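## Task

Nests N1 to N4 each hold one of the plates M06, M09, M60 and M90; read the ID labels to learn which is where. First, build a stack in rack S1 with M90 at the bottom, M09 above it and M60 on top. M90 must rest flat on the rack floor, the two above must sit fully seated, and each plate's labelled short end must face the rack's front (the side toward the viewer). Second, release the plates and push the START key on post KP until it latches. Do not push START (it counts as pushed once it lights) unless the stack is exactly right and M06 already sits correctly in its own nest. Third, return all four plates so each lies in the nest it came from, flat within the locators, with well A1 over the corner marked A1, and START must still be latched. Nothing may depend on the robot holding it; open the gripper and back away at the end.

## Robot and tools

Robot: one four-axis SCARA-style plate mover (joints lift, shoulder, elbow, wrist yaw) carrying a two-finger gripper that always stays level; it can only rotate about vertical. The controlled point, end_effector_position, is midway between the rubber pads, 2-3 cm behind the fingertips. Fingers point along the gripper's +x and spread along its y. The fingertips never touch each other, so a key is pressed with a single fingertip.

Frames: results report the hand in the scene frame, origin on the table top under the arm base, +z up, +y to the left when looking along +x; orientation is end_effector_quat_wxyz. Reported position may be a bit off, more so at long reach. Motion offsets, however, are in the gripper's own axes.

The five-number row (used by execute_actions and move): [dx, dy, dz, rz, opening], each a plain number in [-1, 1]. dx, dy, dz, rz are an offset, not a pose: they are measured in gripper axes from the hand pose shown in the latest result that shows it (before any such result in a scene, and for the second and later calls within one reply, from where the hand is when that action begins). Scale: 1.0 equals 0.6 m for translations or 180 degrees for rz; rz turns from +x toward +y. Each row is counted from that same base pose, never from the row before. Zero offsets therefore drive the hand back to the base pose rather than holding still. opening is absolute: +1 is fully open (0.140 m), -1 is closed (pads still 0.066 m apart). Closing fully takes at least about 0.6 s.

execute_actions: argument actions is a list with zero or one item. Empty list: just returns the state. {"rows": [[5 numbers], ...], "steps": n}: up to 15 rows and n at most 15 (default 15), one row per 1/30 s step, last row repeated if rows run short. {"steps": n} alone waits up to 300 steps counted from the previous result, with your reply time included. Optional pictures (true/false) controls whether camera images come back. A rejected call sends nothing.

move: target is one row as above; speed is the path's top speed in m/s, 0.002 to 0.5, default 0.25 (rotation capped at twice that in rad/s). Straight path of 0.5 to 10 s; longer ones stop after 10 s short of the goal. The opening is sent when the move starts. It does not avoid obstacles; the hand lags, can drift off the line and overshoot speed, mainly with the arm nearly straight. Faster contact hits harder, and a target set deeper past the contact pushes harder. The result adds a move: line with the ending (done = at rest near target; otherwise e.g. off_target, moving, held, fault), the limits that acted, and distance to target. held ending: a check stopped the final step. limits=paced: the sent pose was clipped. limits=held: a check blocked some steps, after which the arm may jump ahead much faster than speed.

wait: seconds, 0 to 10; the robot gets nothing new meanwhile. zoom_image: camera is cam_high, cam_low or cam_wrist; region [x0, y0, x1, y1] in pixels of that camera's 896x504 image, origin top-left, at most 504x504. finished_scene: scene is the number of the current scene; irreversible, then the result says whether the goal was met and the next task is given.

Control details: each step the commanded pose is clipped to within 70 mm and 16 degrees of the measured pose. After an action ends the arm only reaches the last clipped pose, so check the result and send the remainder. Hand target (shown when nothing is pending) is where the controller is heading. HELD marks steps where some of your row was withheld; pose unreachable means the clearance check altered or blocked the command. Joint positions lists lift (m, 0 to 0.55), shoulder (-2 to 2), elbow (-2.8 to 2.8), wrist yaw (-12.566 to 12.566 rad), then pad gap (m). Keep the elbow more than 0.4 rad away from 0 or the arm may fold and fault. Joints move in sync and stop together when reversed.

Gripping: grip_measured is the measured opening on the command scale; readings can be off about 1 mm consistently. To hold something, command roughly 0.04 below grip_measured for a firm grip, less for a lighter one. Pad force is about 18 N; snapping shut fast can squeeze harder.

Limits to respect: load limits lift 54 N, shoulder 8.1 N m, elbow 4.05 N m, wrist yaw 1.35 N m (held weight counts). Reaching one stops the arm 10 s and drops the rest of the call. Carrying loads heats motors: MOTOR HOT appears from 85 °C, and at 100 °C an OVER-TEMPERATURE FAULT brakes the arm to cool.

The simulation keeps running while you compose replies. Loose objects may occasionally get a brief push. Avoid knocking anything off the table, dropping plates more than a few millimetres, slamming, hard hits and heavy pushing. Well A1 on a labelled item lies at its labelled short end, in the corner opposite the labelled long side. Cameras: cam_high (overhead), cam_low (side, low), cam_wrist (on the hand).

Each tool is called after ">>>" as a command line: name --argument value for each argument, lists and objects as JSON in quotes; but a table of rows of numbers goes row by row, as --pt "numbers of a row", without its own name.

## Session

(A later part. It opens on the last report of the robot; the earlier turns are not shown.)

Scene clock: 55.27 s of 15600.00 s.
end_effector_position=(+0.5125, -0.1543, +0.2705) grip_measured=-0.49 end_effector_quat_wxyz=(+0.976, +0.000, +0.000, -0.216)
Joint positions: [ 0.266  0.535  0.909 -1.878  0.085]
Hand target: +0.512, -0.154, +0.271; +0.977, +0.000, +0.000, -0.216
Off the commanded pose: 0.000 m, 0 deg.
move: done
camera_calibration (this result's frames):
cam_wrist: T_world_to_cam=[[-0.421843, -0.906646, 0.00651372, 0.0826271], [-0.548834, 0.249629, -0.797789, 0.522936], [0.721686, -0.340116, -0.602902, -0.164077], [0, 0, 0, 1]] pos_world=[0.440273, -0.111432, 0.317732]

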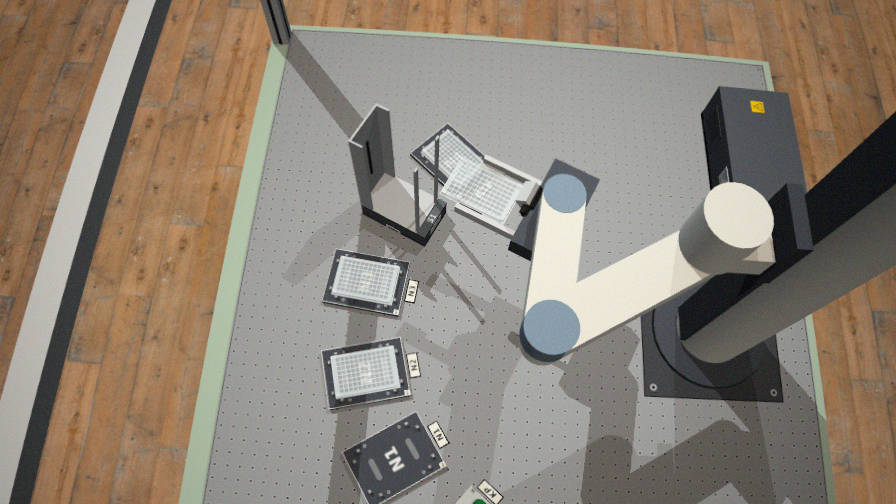

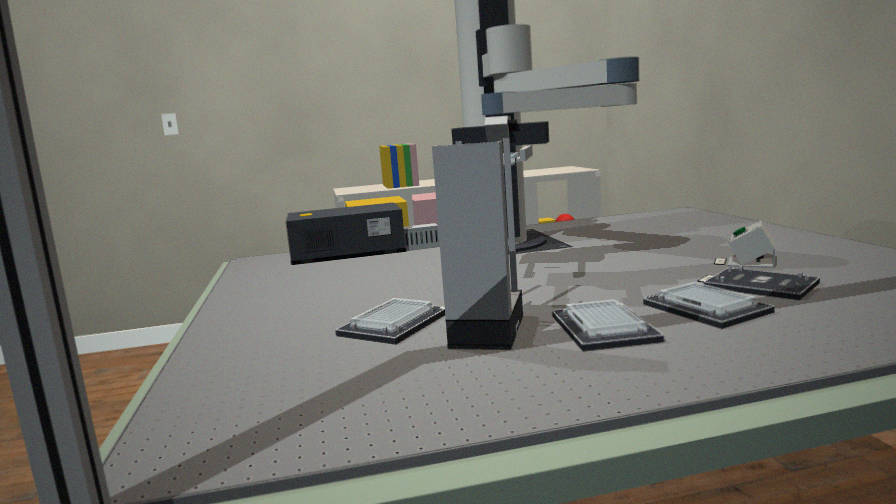

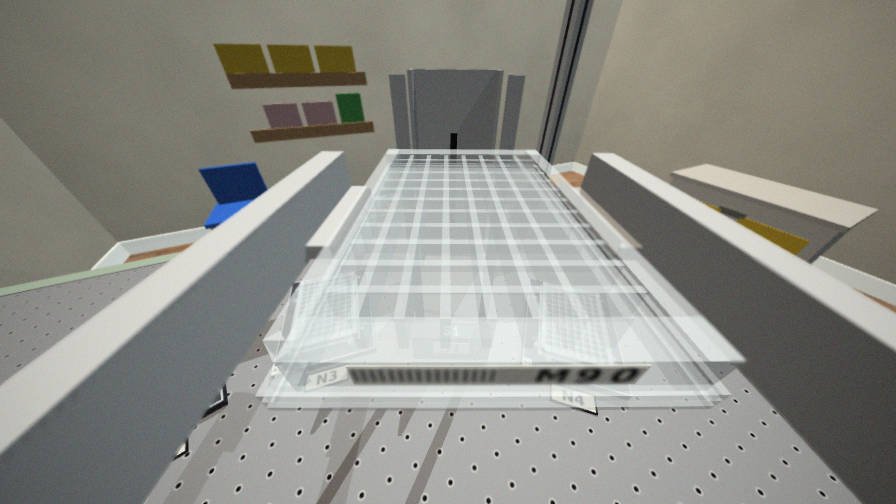

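>>> move --target '[0,0.0033,0.12,-0.002,-0.6]' --speed 0.1

>>> move --target '[0.3,0,0,0,-0.6]' --speed 0.1

Scene clock: 65.77 s of 15600.00 s.
end_effector_position=(+0.5133, -0.1525, +0.3426) grip_measured=-0.49 end_effector_quat_wxyz=(+0.976, +0.000, +0.000, -0.219)
Joint positions: [ 0.338  0.547  0.909 -1.897  0.085]
Hand target: +0.513, -0.152, +0.343; +0.976, +0.000, +0.000, -0.219
Off the commanded pose: 0.000 m, 0 deg.
After step 90, 6.50 s passed at rest.
move: done
camera_calibration (this result's frames):
cam_wrist: T_world_to_cam=[[-0.427492, -0.903996, 0.00651372, 0.0874117], [-0.547266, 0.253049, -0.797789, 0.580139], [0.719549, -0.344613, -0.602902, -0.120213], [0, 0, 0, 1]] pos_world=[0.441357, -0.10921, 0.389782]

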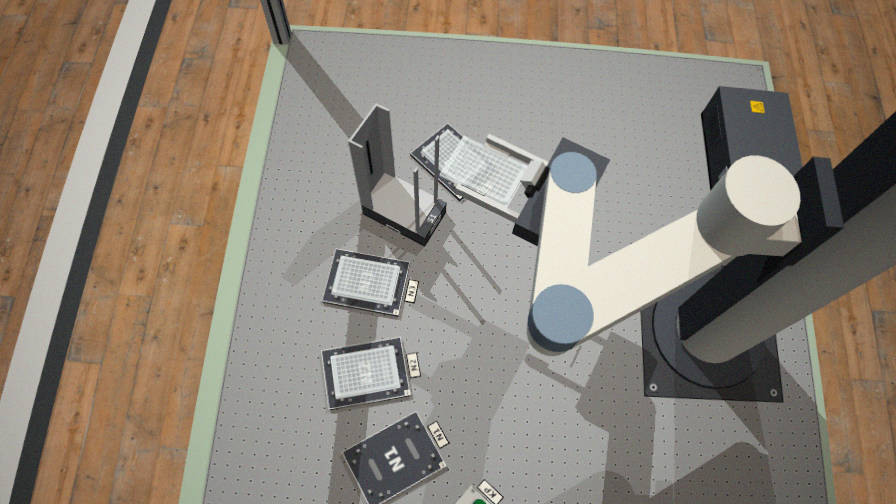

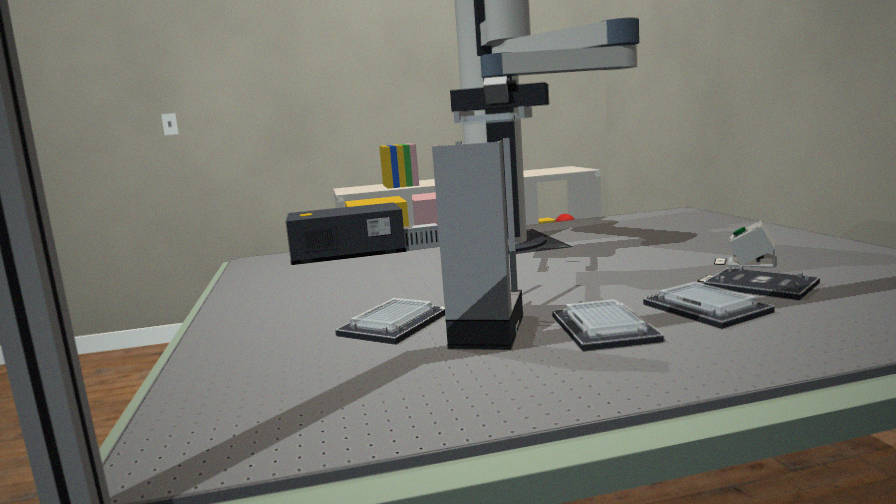

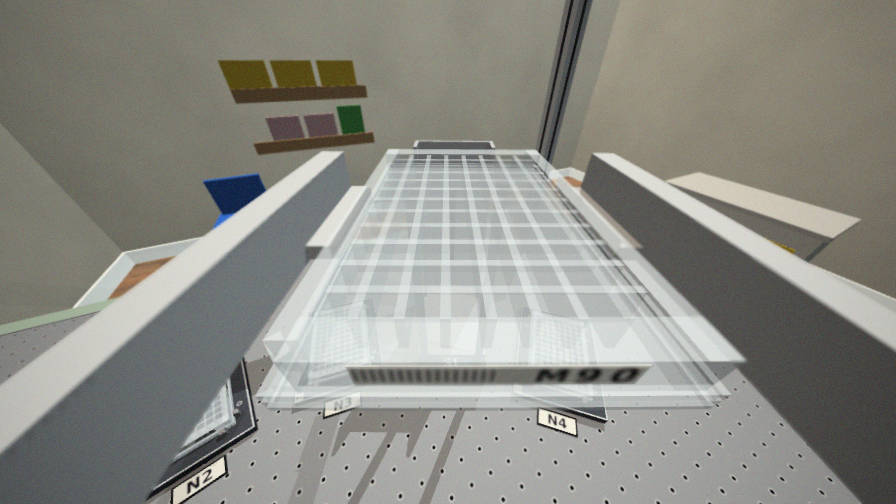

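Scene clock: 67.90 s of 15600.00 s.
end_effector_position=(+0.6761, -0.2292, +0.3426) grip_measured=-0.49 end_effector_quat_wxyz=(+0.976, +0.000, +0.000, -0.218)
Joint positions: [ 0.338  0.176  1.819 -2.436  0.085]
Hand target: +0.676, -0.229, +0.343; +0.976, +0.000, +0.000, -0.219
Off the commanded pose: 0.000 m, 0 deg.
move: done
camera_calibration (this result's frames):
cam_wrist: T_world_to_cam=[[-0.427342, -0.904066, 0.00651372, 0.0875447], [-0.547307, 0.252958, -0.797789, 0.688664], [0.719606, -0.344494, -0.602902, -0.263818], [0, 0, 0, 1]] pos_world=[0.604167, -0.185941, 0.389782]

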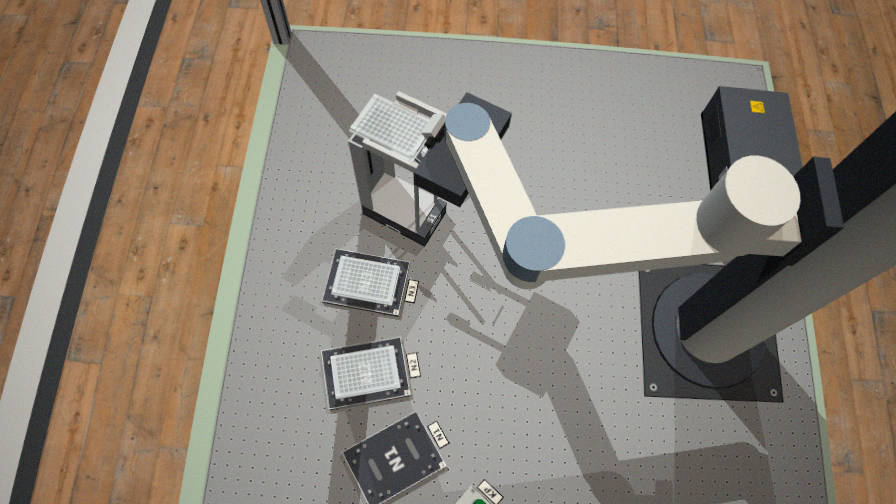

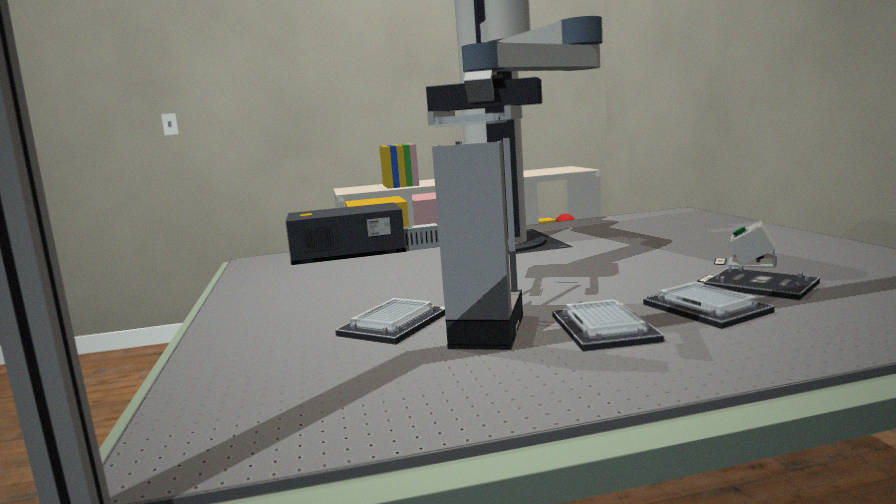

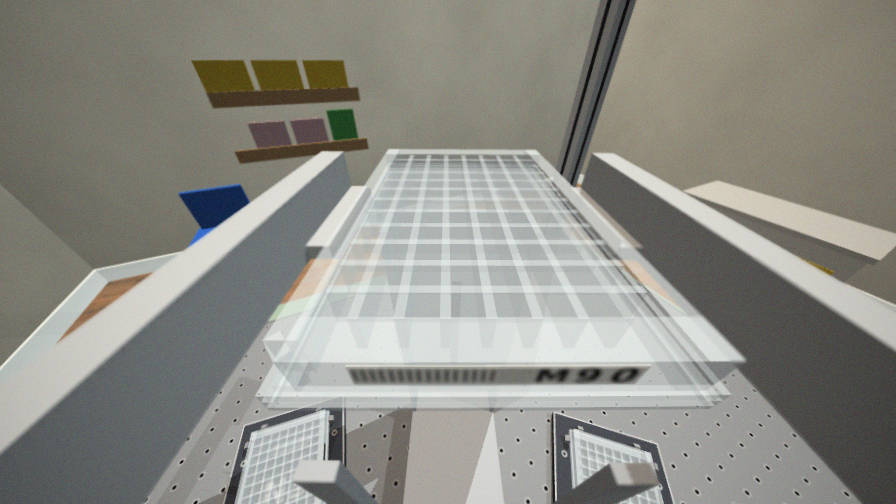

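>>> move --target '[-0.003,0.0025,-0.035,0,-0.6]' --speed 0.02

Scene clock: 72.70 s of 15600.00 s.
end_effector_position=(+0.6751, -0.2272, +0.3215) grip_measured=-0.49 end_effector_quat_wxyz=(+0.976, +0.000, +0.000, -0.219)
Joint positions: [ 0.317  0.185  1.808 -2.433  0.085]
Hand target: +0.675, -0.227, +0.322; +0.976, +0.000, +0.000, -0.218
Off the commanded pose: 0.000 m, 0 deg.
After step 90, 0.53 s passed at rest.
move: done
camera_calibration (this result's frames):
cam_wrist: T_world_to_cam=[[-0.427573, -0.903958, 0.00651372, 0.0892818], [-0.547243, 0.253098, -0.797789, 0.670787], [0.719518, -0.344677, -0.602902, -0.275067], [0, 0, 0, 1]] pos_world=[0.603173, -0.183877, 0.368727]

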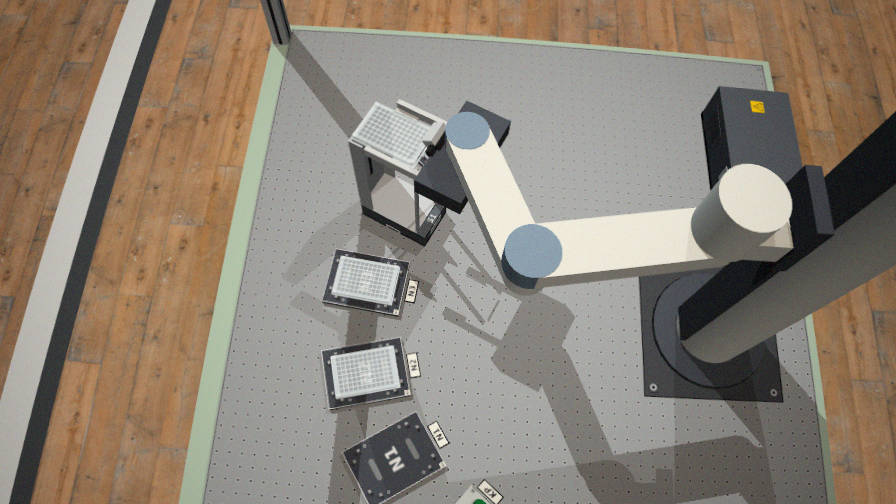

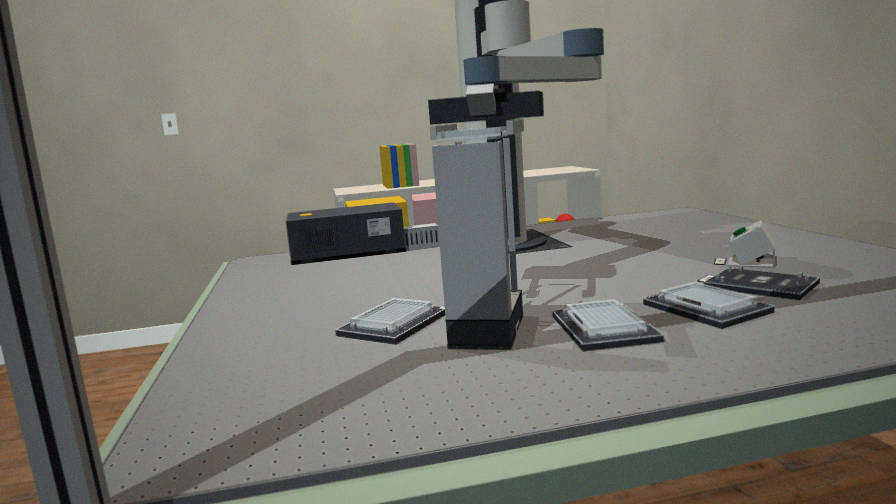

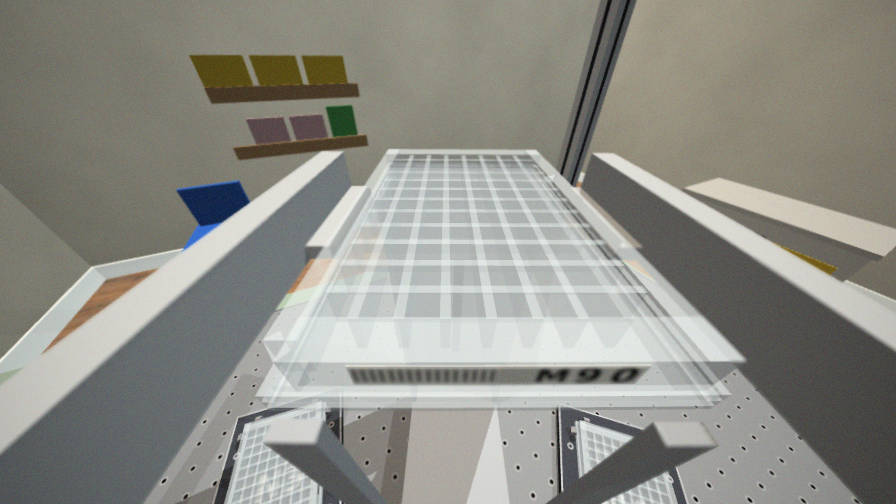

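>>> move --target '[0,0,-0.013,0,-0.6]' --speed 0.01

>>> zoom_image --camera "cam_wrist" --region '[240,330,744,504]'

Scene clock: 77.67 s of 15600.00 s.
end_effector_position=(+0.6749, -0.2275, +0.3137) grip_measured=-0.49 end_effector_quat_wxyz=(+0.976, +0.000, +0.000, -0.219)
Joint positions: [ 0.309  0.185  1.807 -2.434  0.085]
Hand target: +0.675, -0.227, +0.314; +0.976, +0.000, +0.000, -0.219
Off the commanded pose: 0.000 m, 0 deg.
After step 90, 0.97 s passed at rest.
move: done
camera_calibration (this result's frames):
cam_wrist: T_world_to_cam=[[-0.429007, -0.903278, 0.00651372, 0.0900629], [-0.546841, 0.253966, -0.797789, 0.664454], [0.718971, -0.345819, -0.602902, -0.279612], [0, 0, 0, 1]] pos_world=[0.60302, -0.184092, 0.360929]

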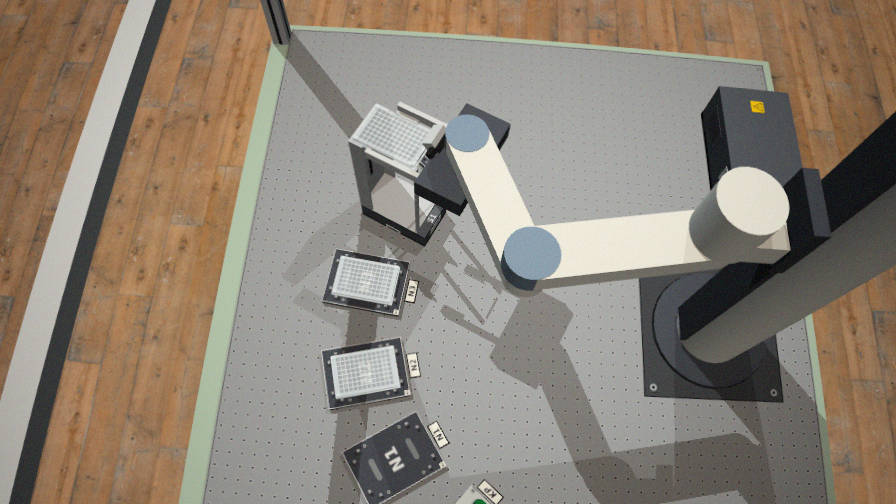

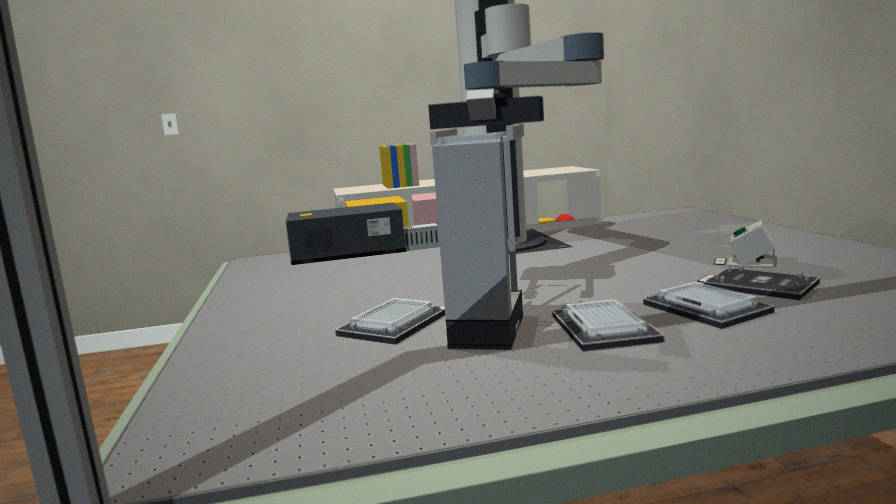

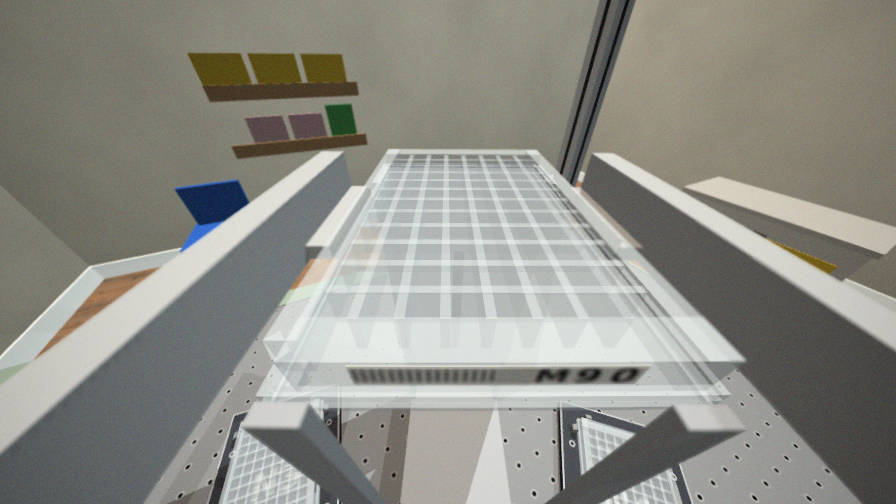

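Region (240, 330, 744, 504) of cam_wrist's 896x504 image, scaled by 1.000; it fills the top 174 rows of this view, and the rest is white.

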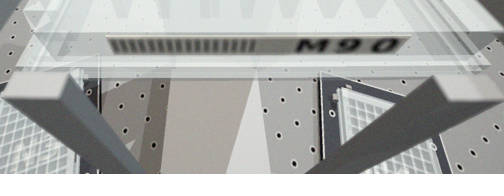

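>>> move --target '[0,0,-0.04,-0.002,-0.6]' --speed 0.01

Scene clock: 84.50 s of 15600.00 s.
end_effector_position=(+0.6749, -0.2276, +0.2897) grip_measured=-0.49 end_effector_quat_wxyz=(+0.975, +0.000, +0.000, -0.222)
Joint positions: [ 0.285  0.187  1.807 -2.443  0.085]
Hand target: +0.675, -0.228, +0.290; +0.975, +0.000, +0.000, -0.222
Off the commanded pose: 0.000 m, 0 deg.
After step 90, 1.20 s passed at rest.
move: done
camera_calibration (this result's frames):
cam_wrist: T_world_to_cam=[[-0.434683, -0.90056, 0.00651372, 0.094585], [-0.545231, 0.257402, -0.797789, 0.644995], [0.71678, -0.350336, -0.602902, -0.293629], [0, 0, 0, 1]] pos_world=[0.603253, -0.183713, 0.336924]

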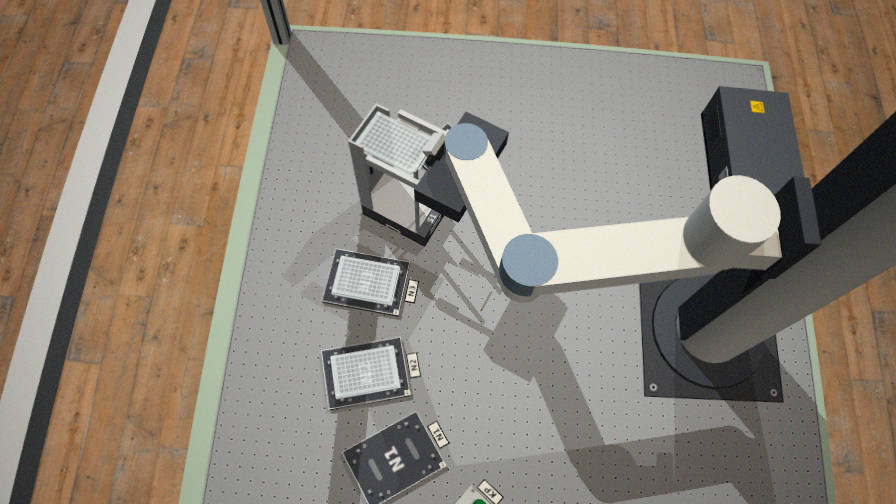

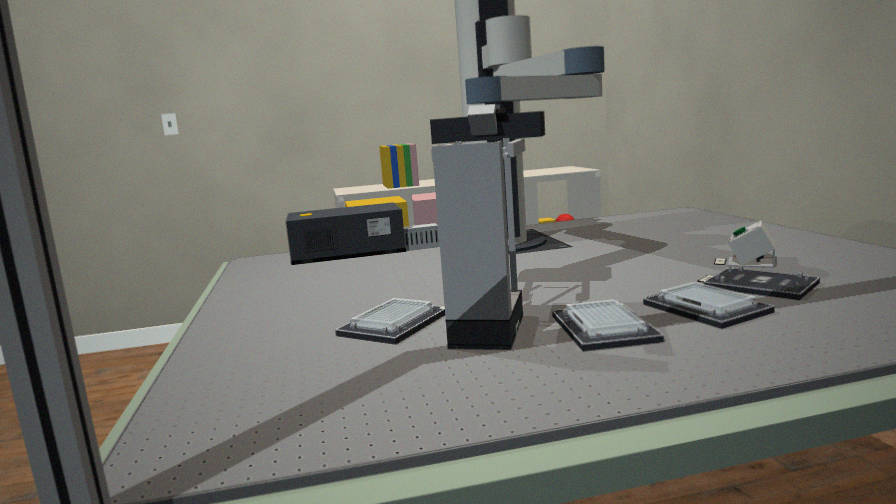

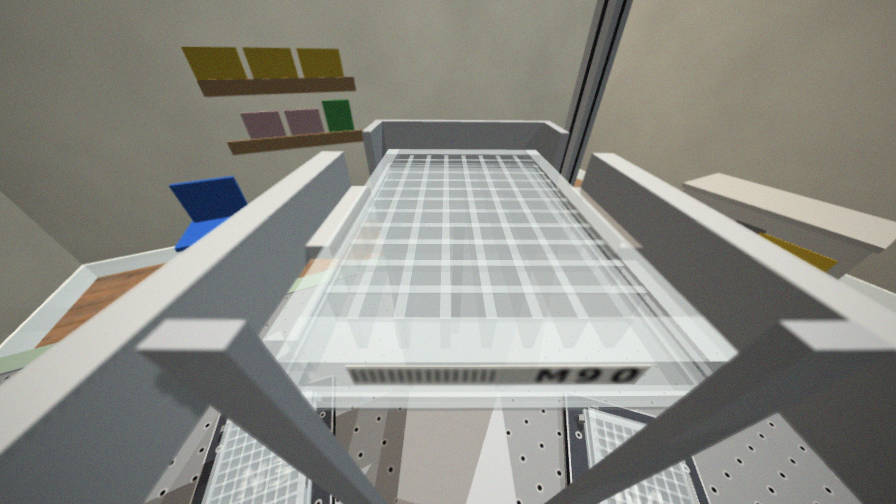

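>>> move --target '[0,0,-0.342,0,-0.6]' --speed 0.05

>>> move --target '[0,0,-0.0245,0,-0.6]' --speed 0.007

Scene clock: 91.47 s of 15600.00 s.
end_effector_position=(+0.6748, -0.2276, +0.0844) grip_measured=-0.49 end_effector_quat_wxyz=(+0.975, +0.000, +0.000, -0.222)
Joint positions: [ 0.079  0.187  1.807 -2.443  0.085]
Hand target: +0.675, -0.228, +0.085; +0.975, +0.000, +0.000, -0.222
Off the commanded pose: 0.000 m, 0 deg.
move: done
camera_calibration (this result's frames):
cam_wrist: T_world_to_cam=[[-0.434716, -0.900544, 0.00651372, 0.0959349], [-0.545222, 0.257423, -0.797789, 0.481226], [0.716767, -0.350363, -0.602902, -0.417384], [0, 0, 0, 1]] pos_world=[0.603246, -0.183721, 0.13165]

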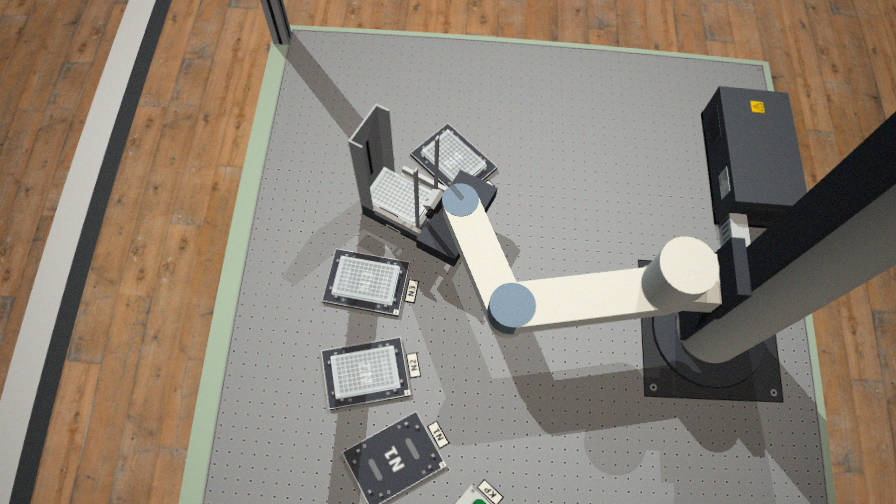

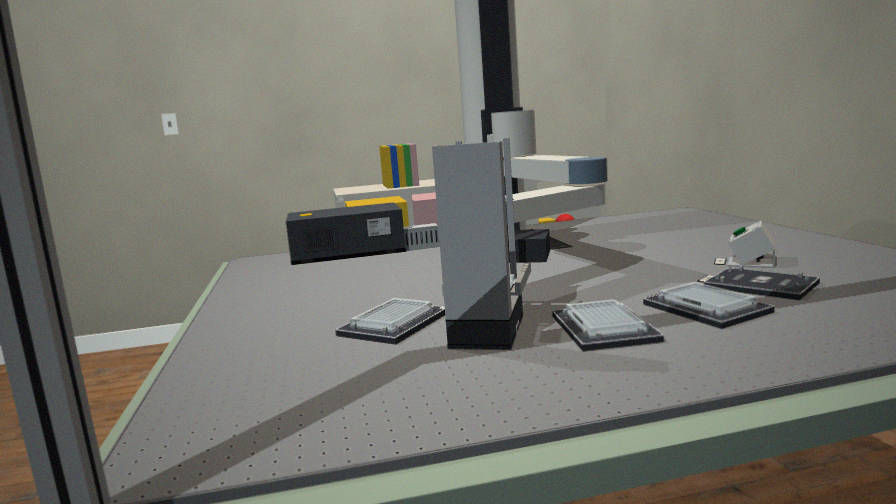

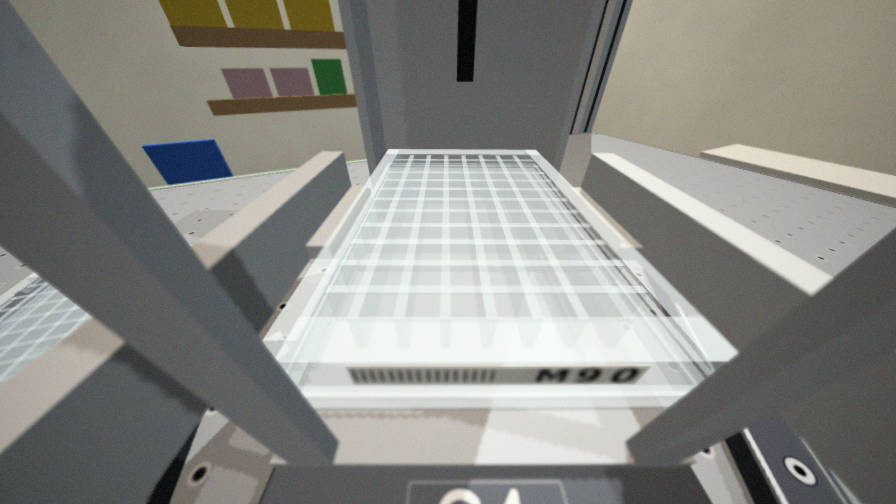

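Scene clock: 93.80 s of 15600.00 s.
end_effector_position=(+0.6748, -0.2276, +0.0698) grip_measured=-0.49 end_effector_quat_wxyz=(+0.975, +0.000, +0.000, -0.222)
Joint positions: [ 0.065  0.187  1.807 -2.443  0.085]
Hand target: +0.675, -0.228, +0.070; +0.975, +0.000, +0.000, -0.222
Off the commanded pose: 0.000 m, 0 deg.
move: done
camera_calibration (this result's frames):
cam_wrist: T_world_to_cam=[[-0.434716, -0.900544, 0.00651372, 0.0960306], [-0.545222, 0.257423, -0.797789, 0.469507], [0.716767, -0.350363, -0.602902, -0.42624], [0, 0, 0, 1]] pos_world=[0.603246, -0.183721, 0.116961]

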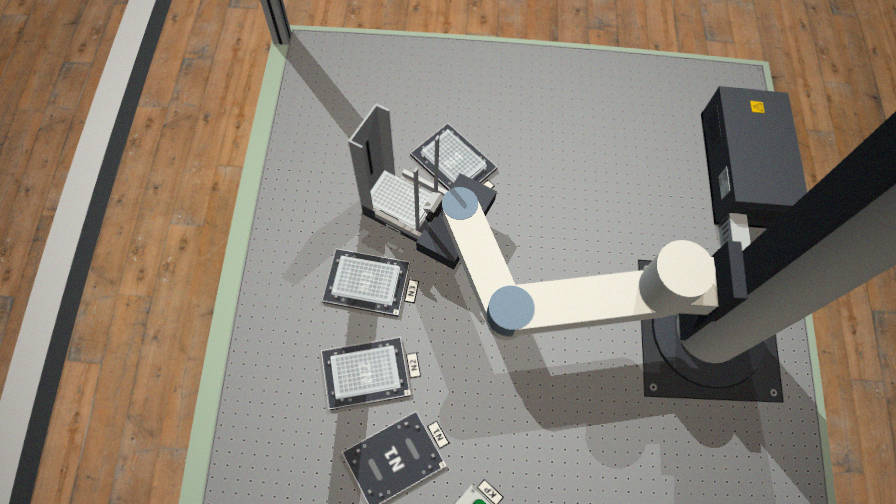

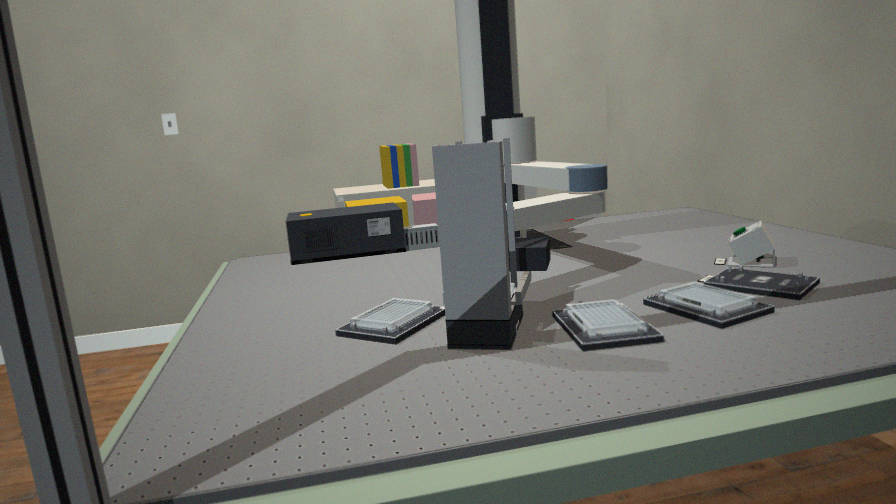

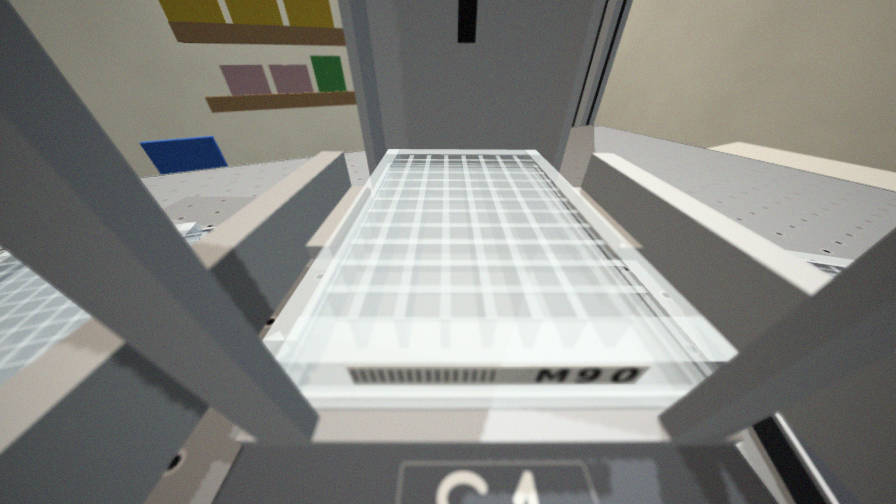

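>>> move --target '[0,0,-0.004,0,-0.6]' --speed 0.004

>>> move --target '[0,0,0,0,0.2]'

Scene clock: 97.67 s of 15600.00 s.
end_effector_position=(+0.6748, -0.2276, +0.0676) grip_measured=-0.49 end_effector_quat_wxyz=(+0.975, +0.000, +0.000, -0.222)
Joint positions: [ 0.063  0.187  1.807 -2.443  0.085]
Hand target: +0.675, -0.228, +0.067; +0.975, +0.000, +0.000, -0.222
Off the commanded pose: 0.000 m, 0 deg.
After step 90, 0.03 s passed at rest.
move: done
camera_calibration (this result's frames):
cam_wrist: T_world_to_cam=[[-0.434718, -0.900543, 0.00651372, 0.0960452], [-0.545221, 0.257424, -0.797789, 0.467759], [0.716766, -0.350365, -0.602902, -0.42756], [0, 0, 0, 1]] pos_world=[0.603246, -0.183721, 0.114771]

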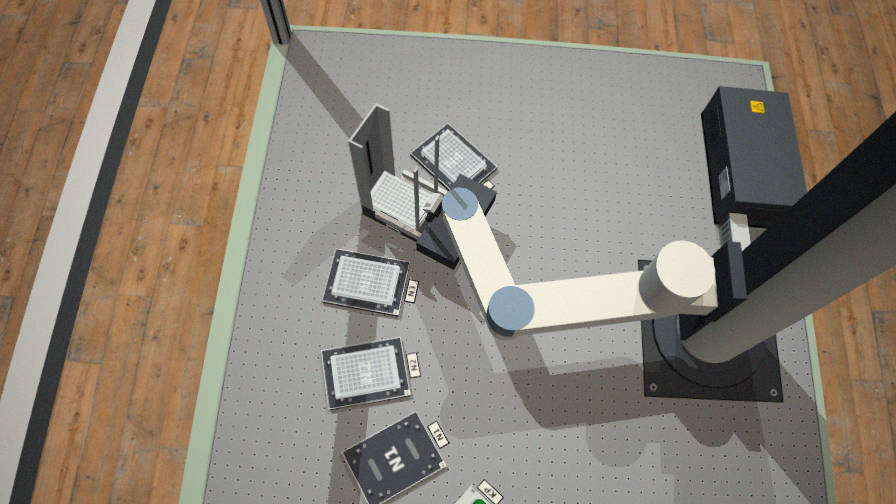

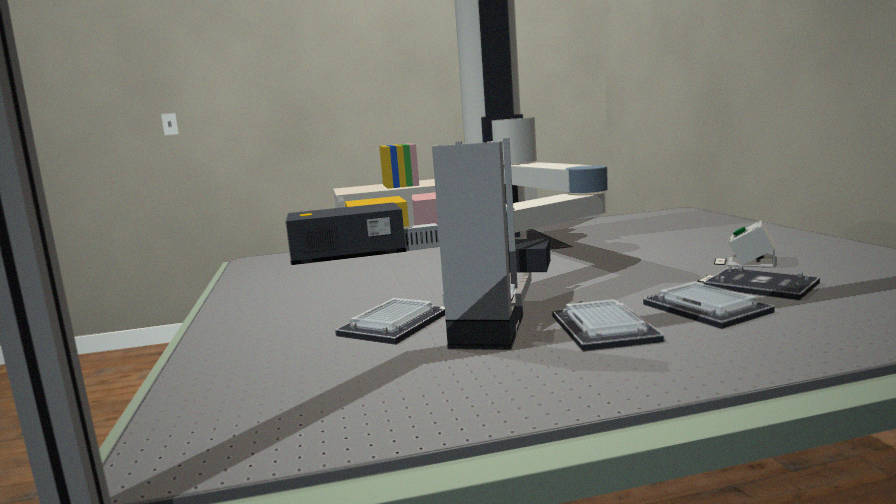

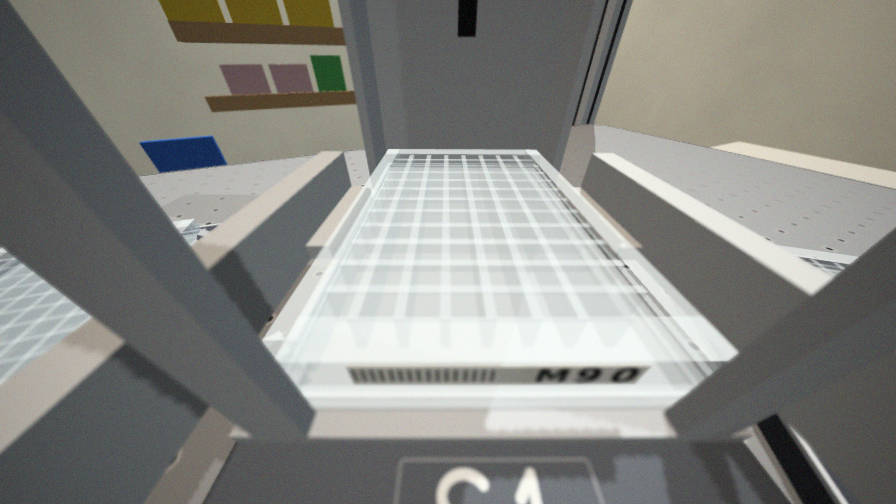

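Scene clock: 98.17 s of 15600.00 s.
end_effector_position=(+0.6748, -0.2276, +0.0676) grip_measured=+0.20 end_effector_quat_wxyz=(+0.975, +0.000, +0.000, -0.222)
Joint positions: [ 0.063  0.187  1.807 -2.443  0.11 ]
Hand target: +0.675, -0.228, +0.068; +0.975, +0.000, +0.000, -0.222
Off the commanded pose: 0.000 m, 0 deg.
move: done
camera_calibration (this result's frames):
cam_wrist: T_world_to_cam=[[-0.434706, -0.900549, 0.00651372, 0.0960375], [-0.545225, 0.257416, -0.797789, 0.467788], [0.716771, -0.350355, -0.602902, -0.42754], [0, 0, 0, 1]] pos_world=[0.603246, -0.18372, 0.114805]

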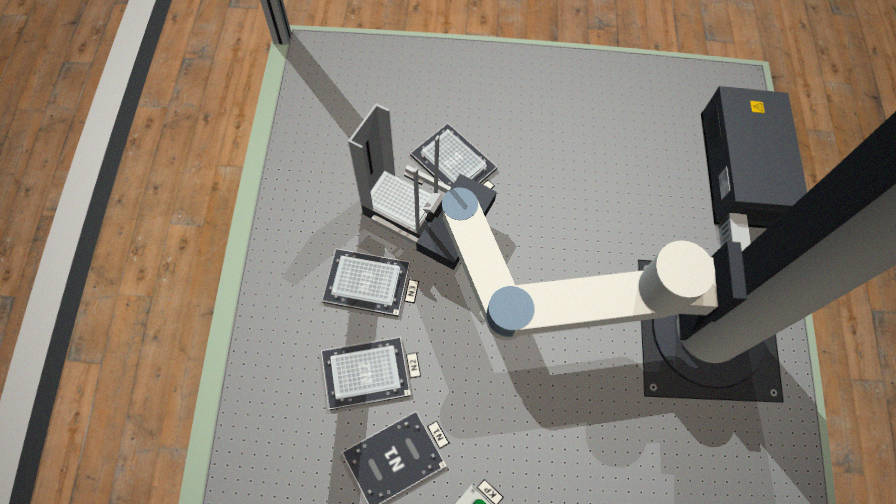

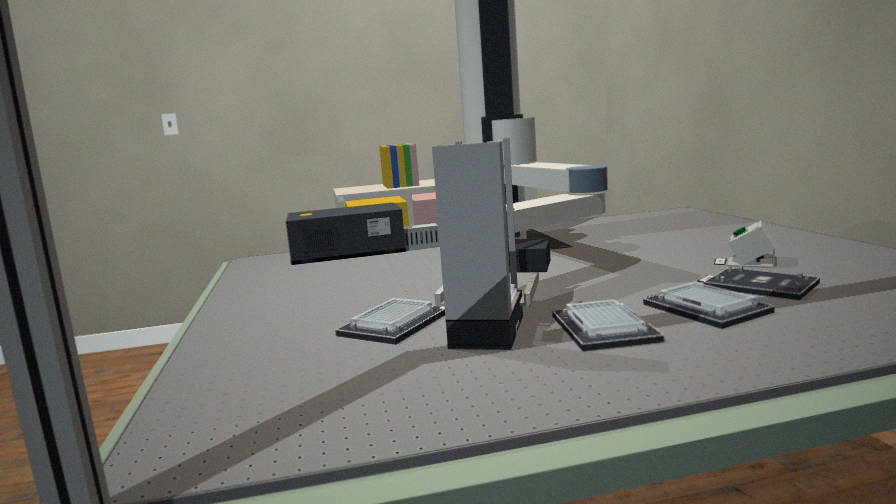

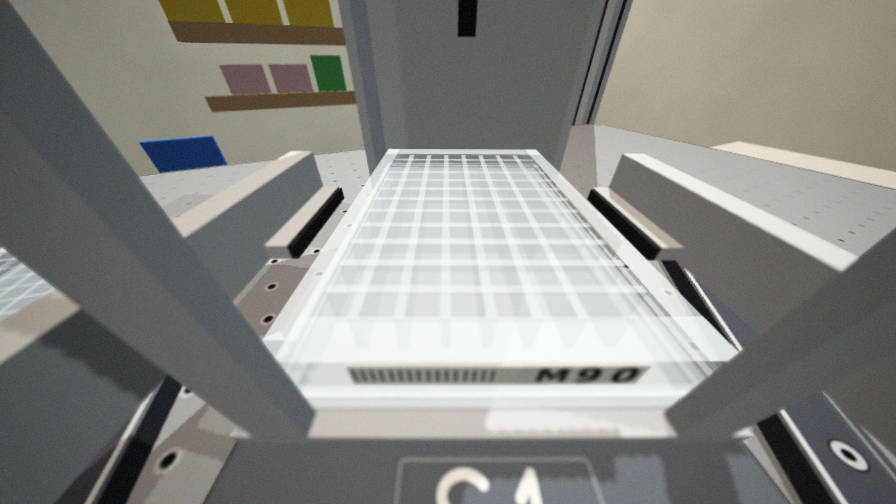

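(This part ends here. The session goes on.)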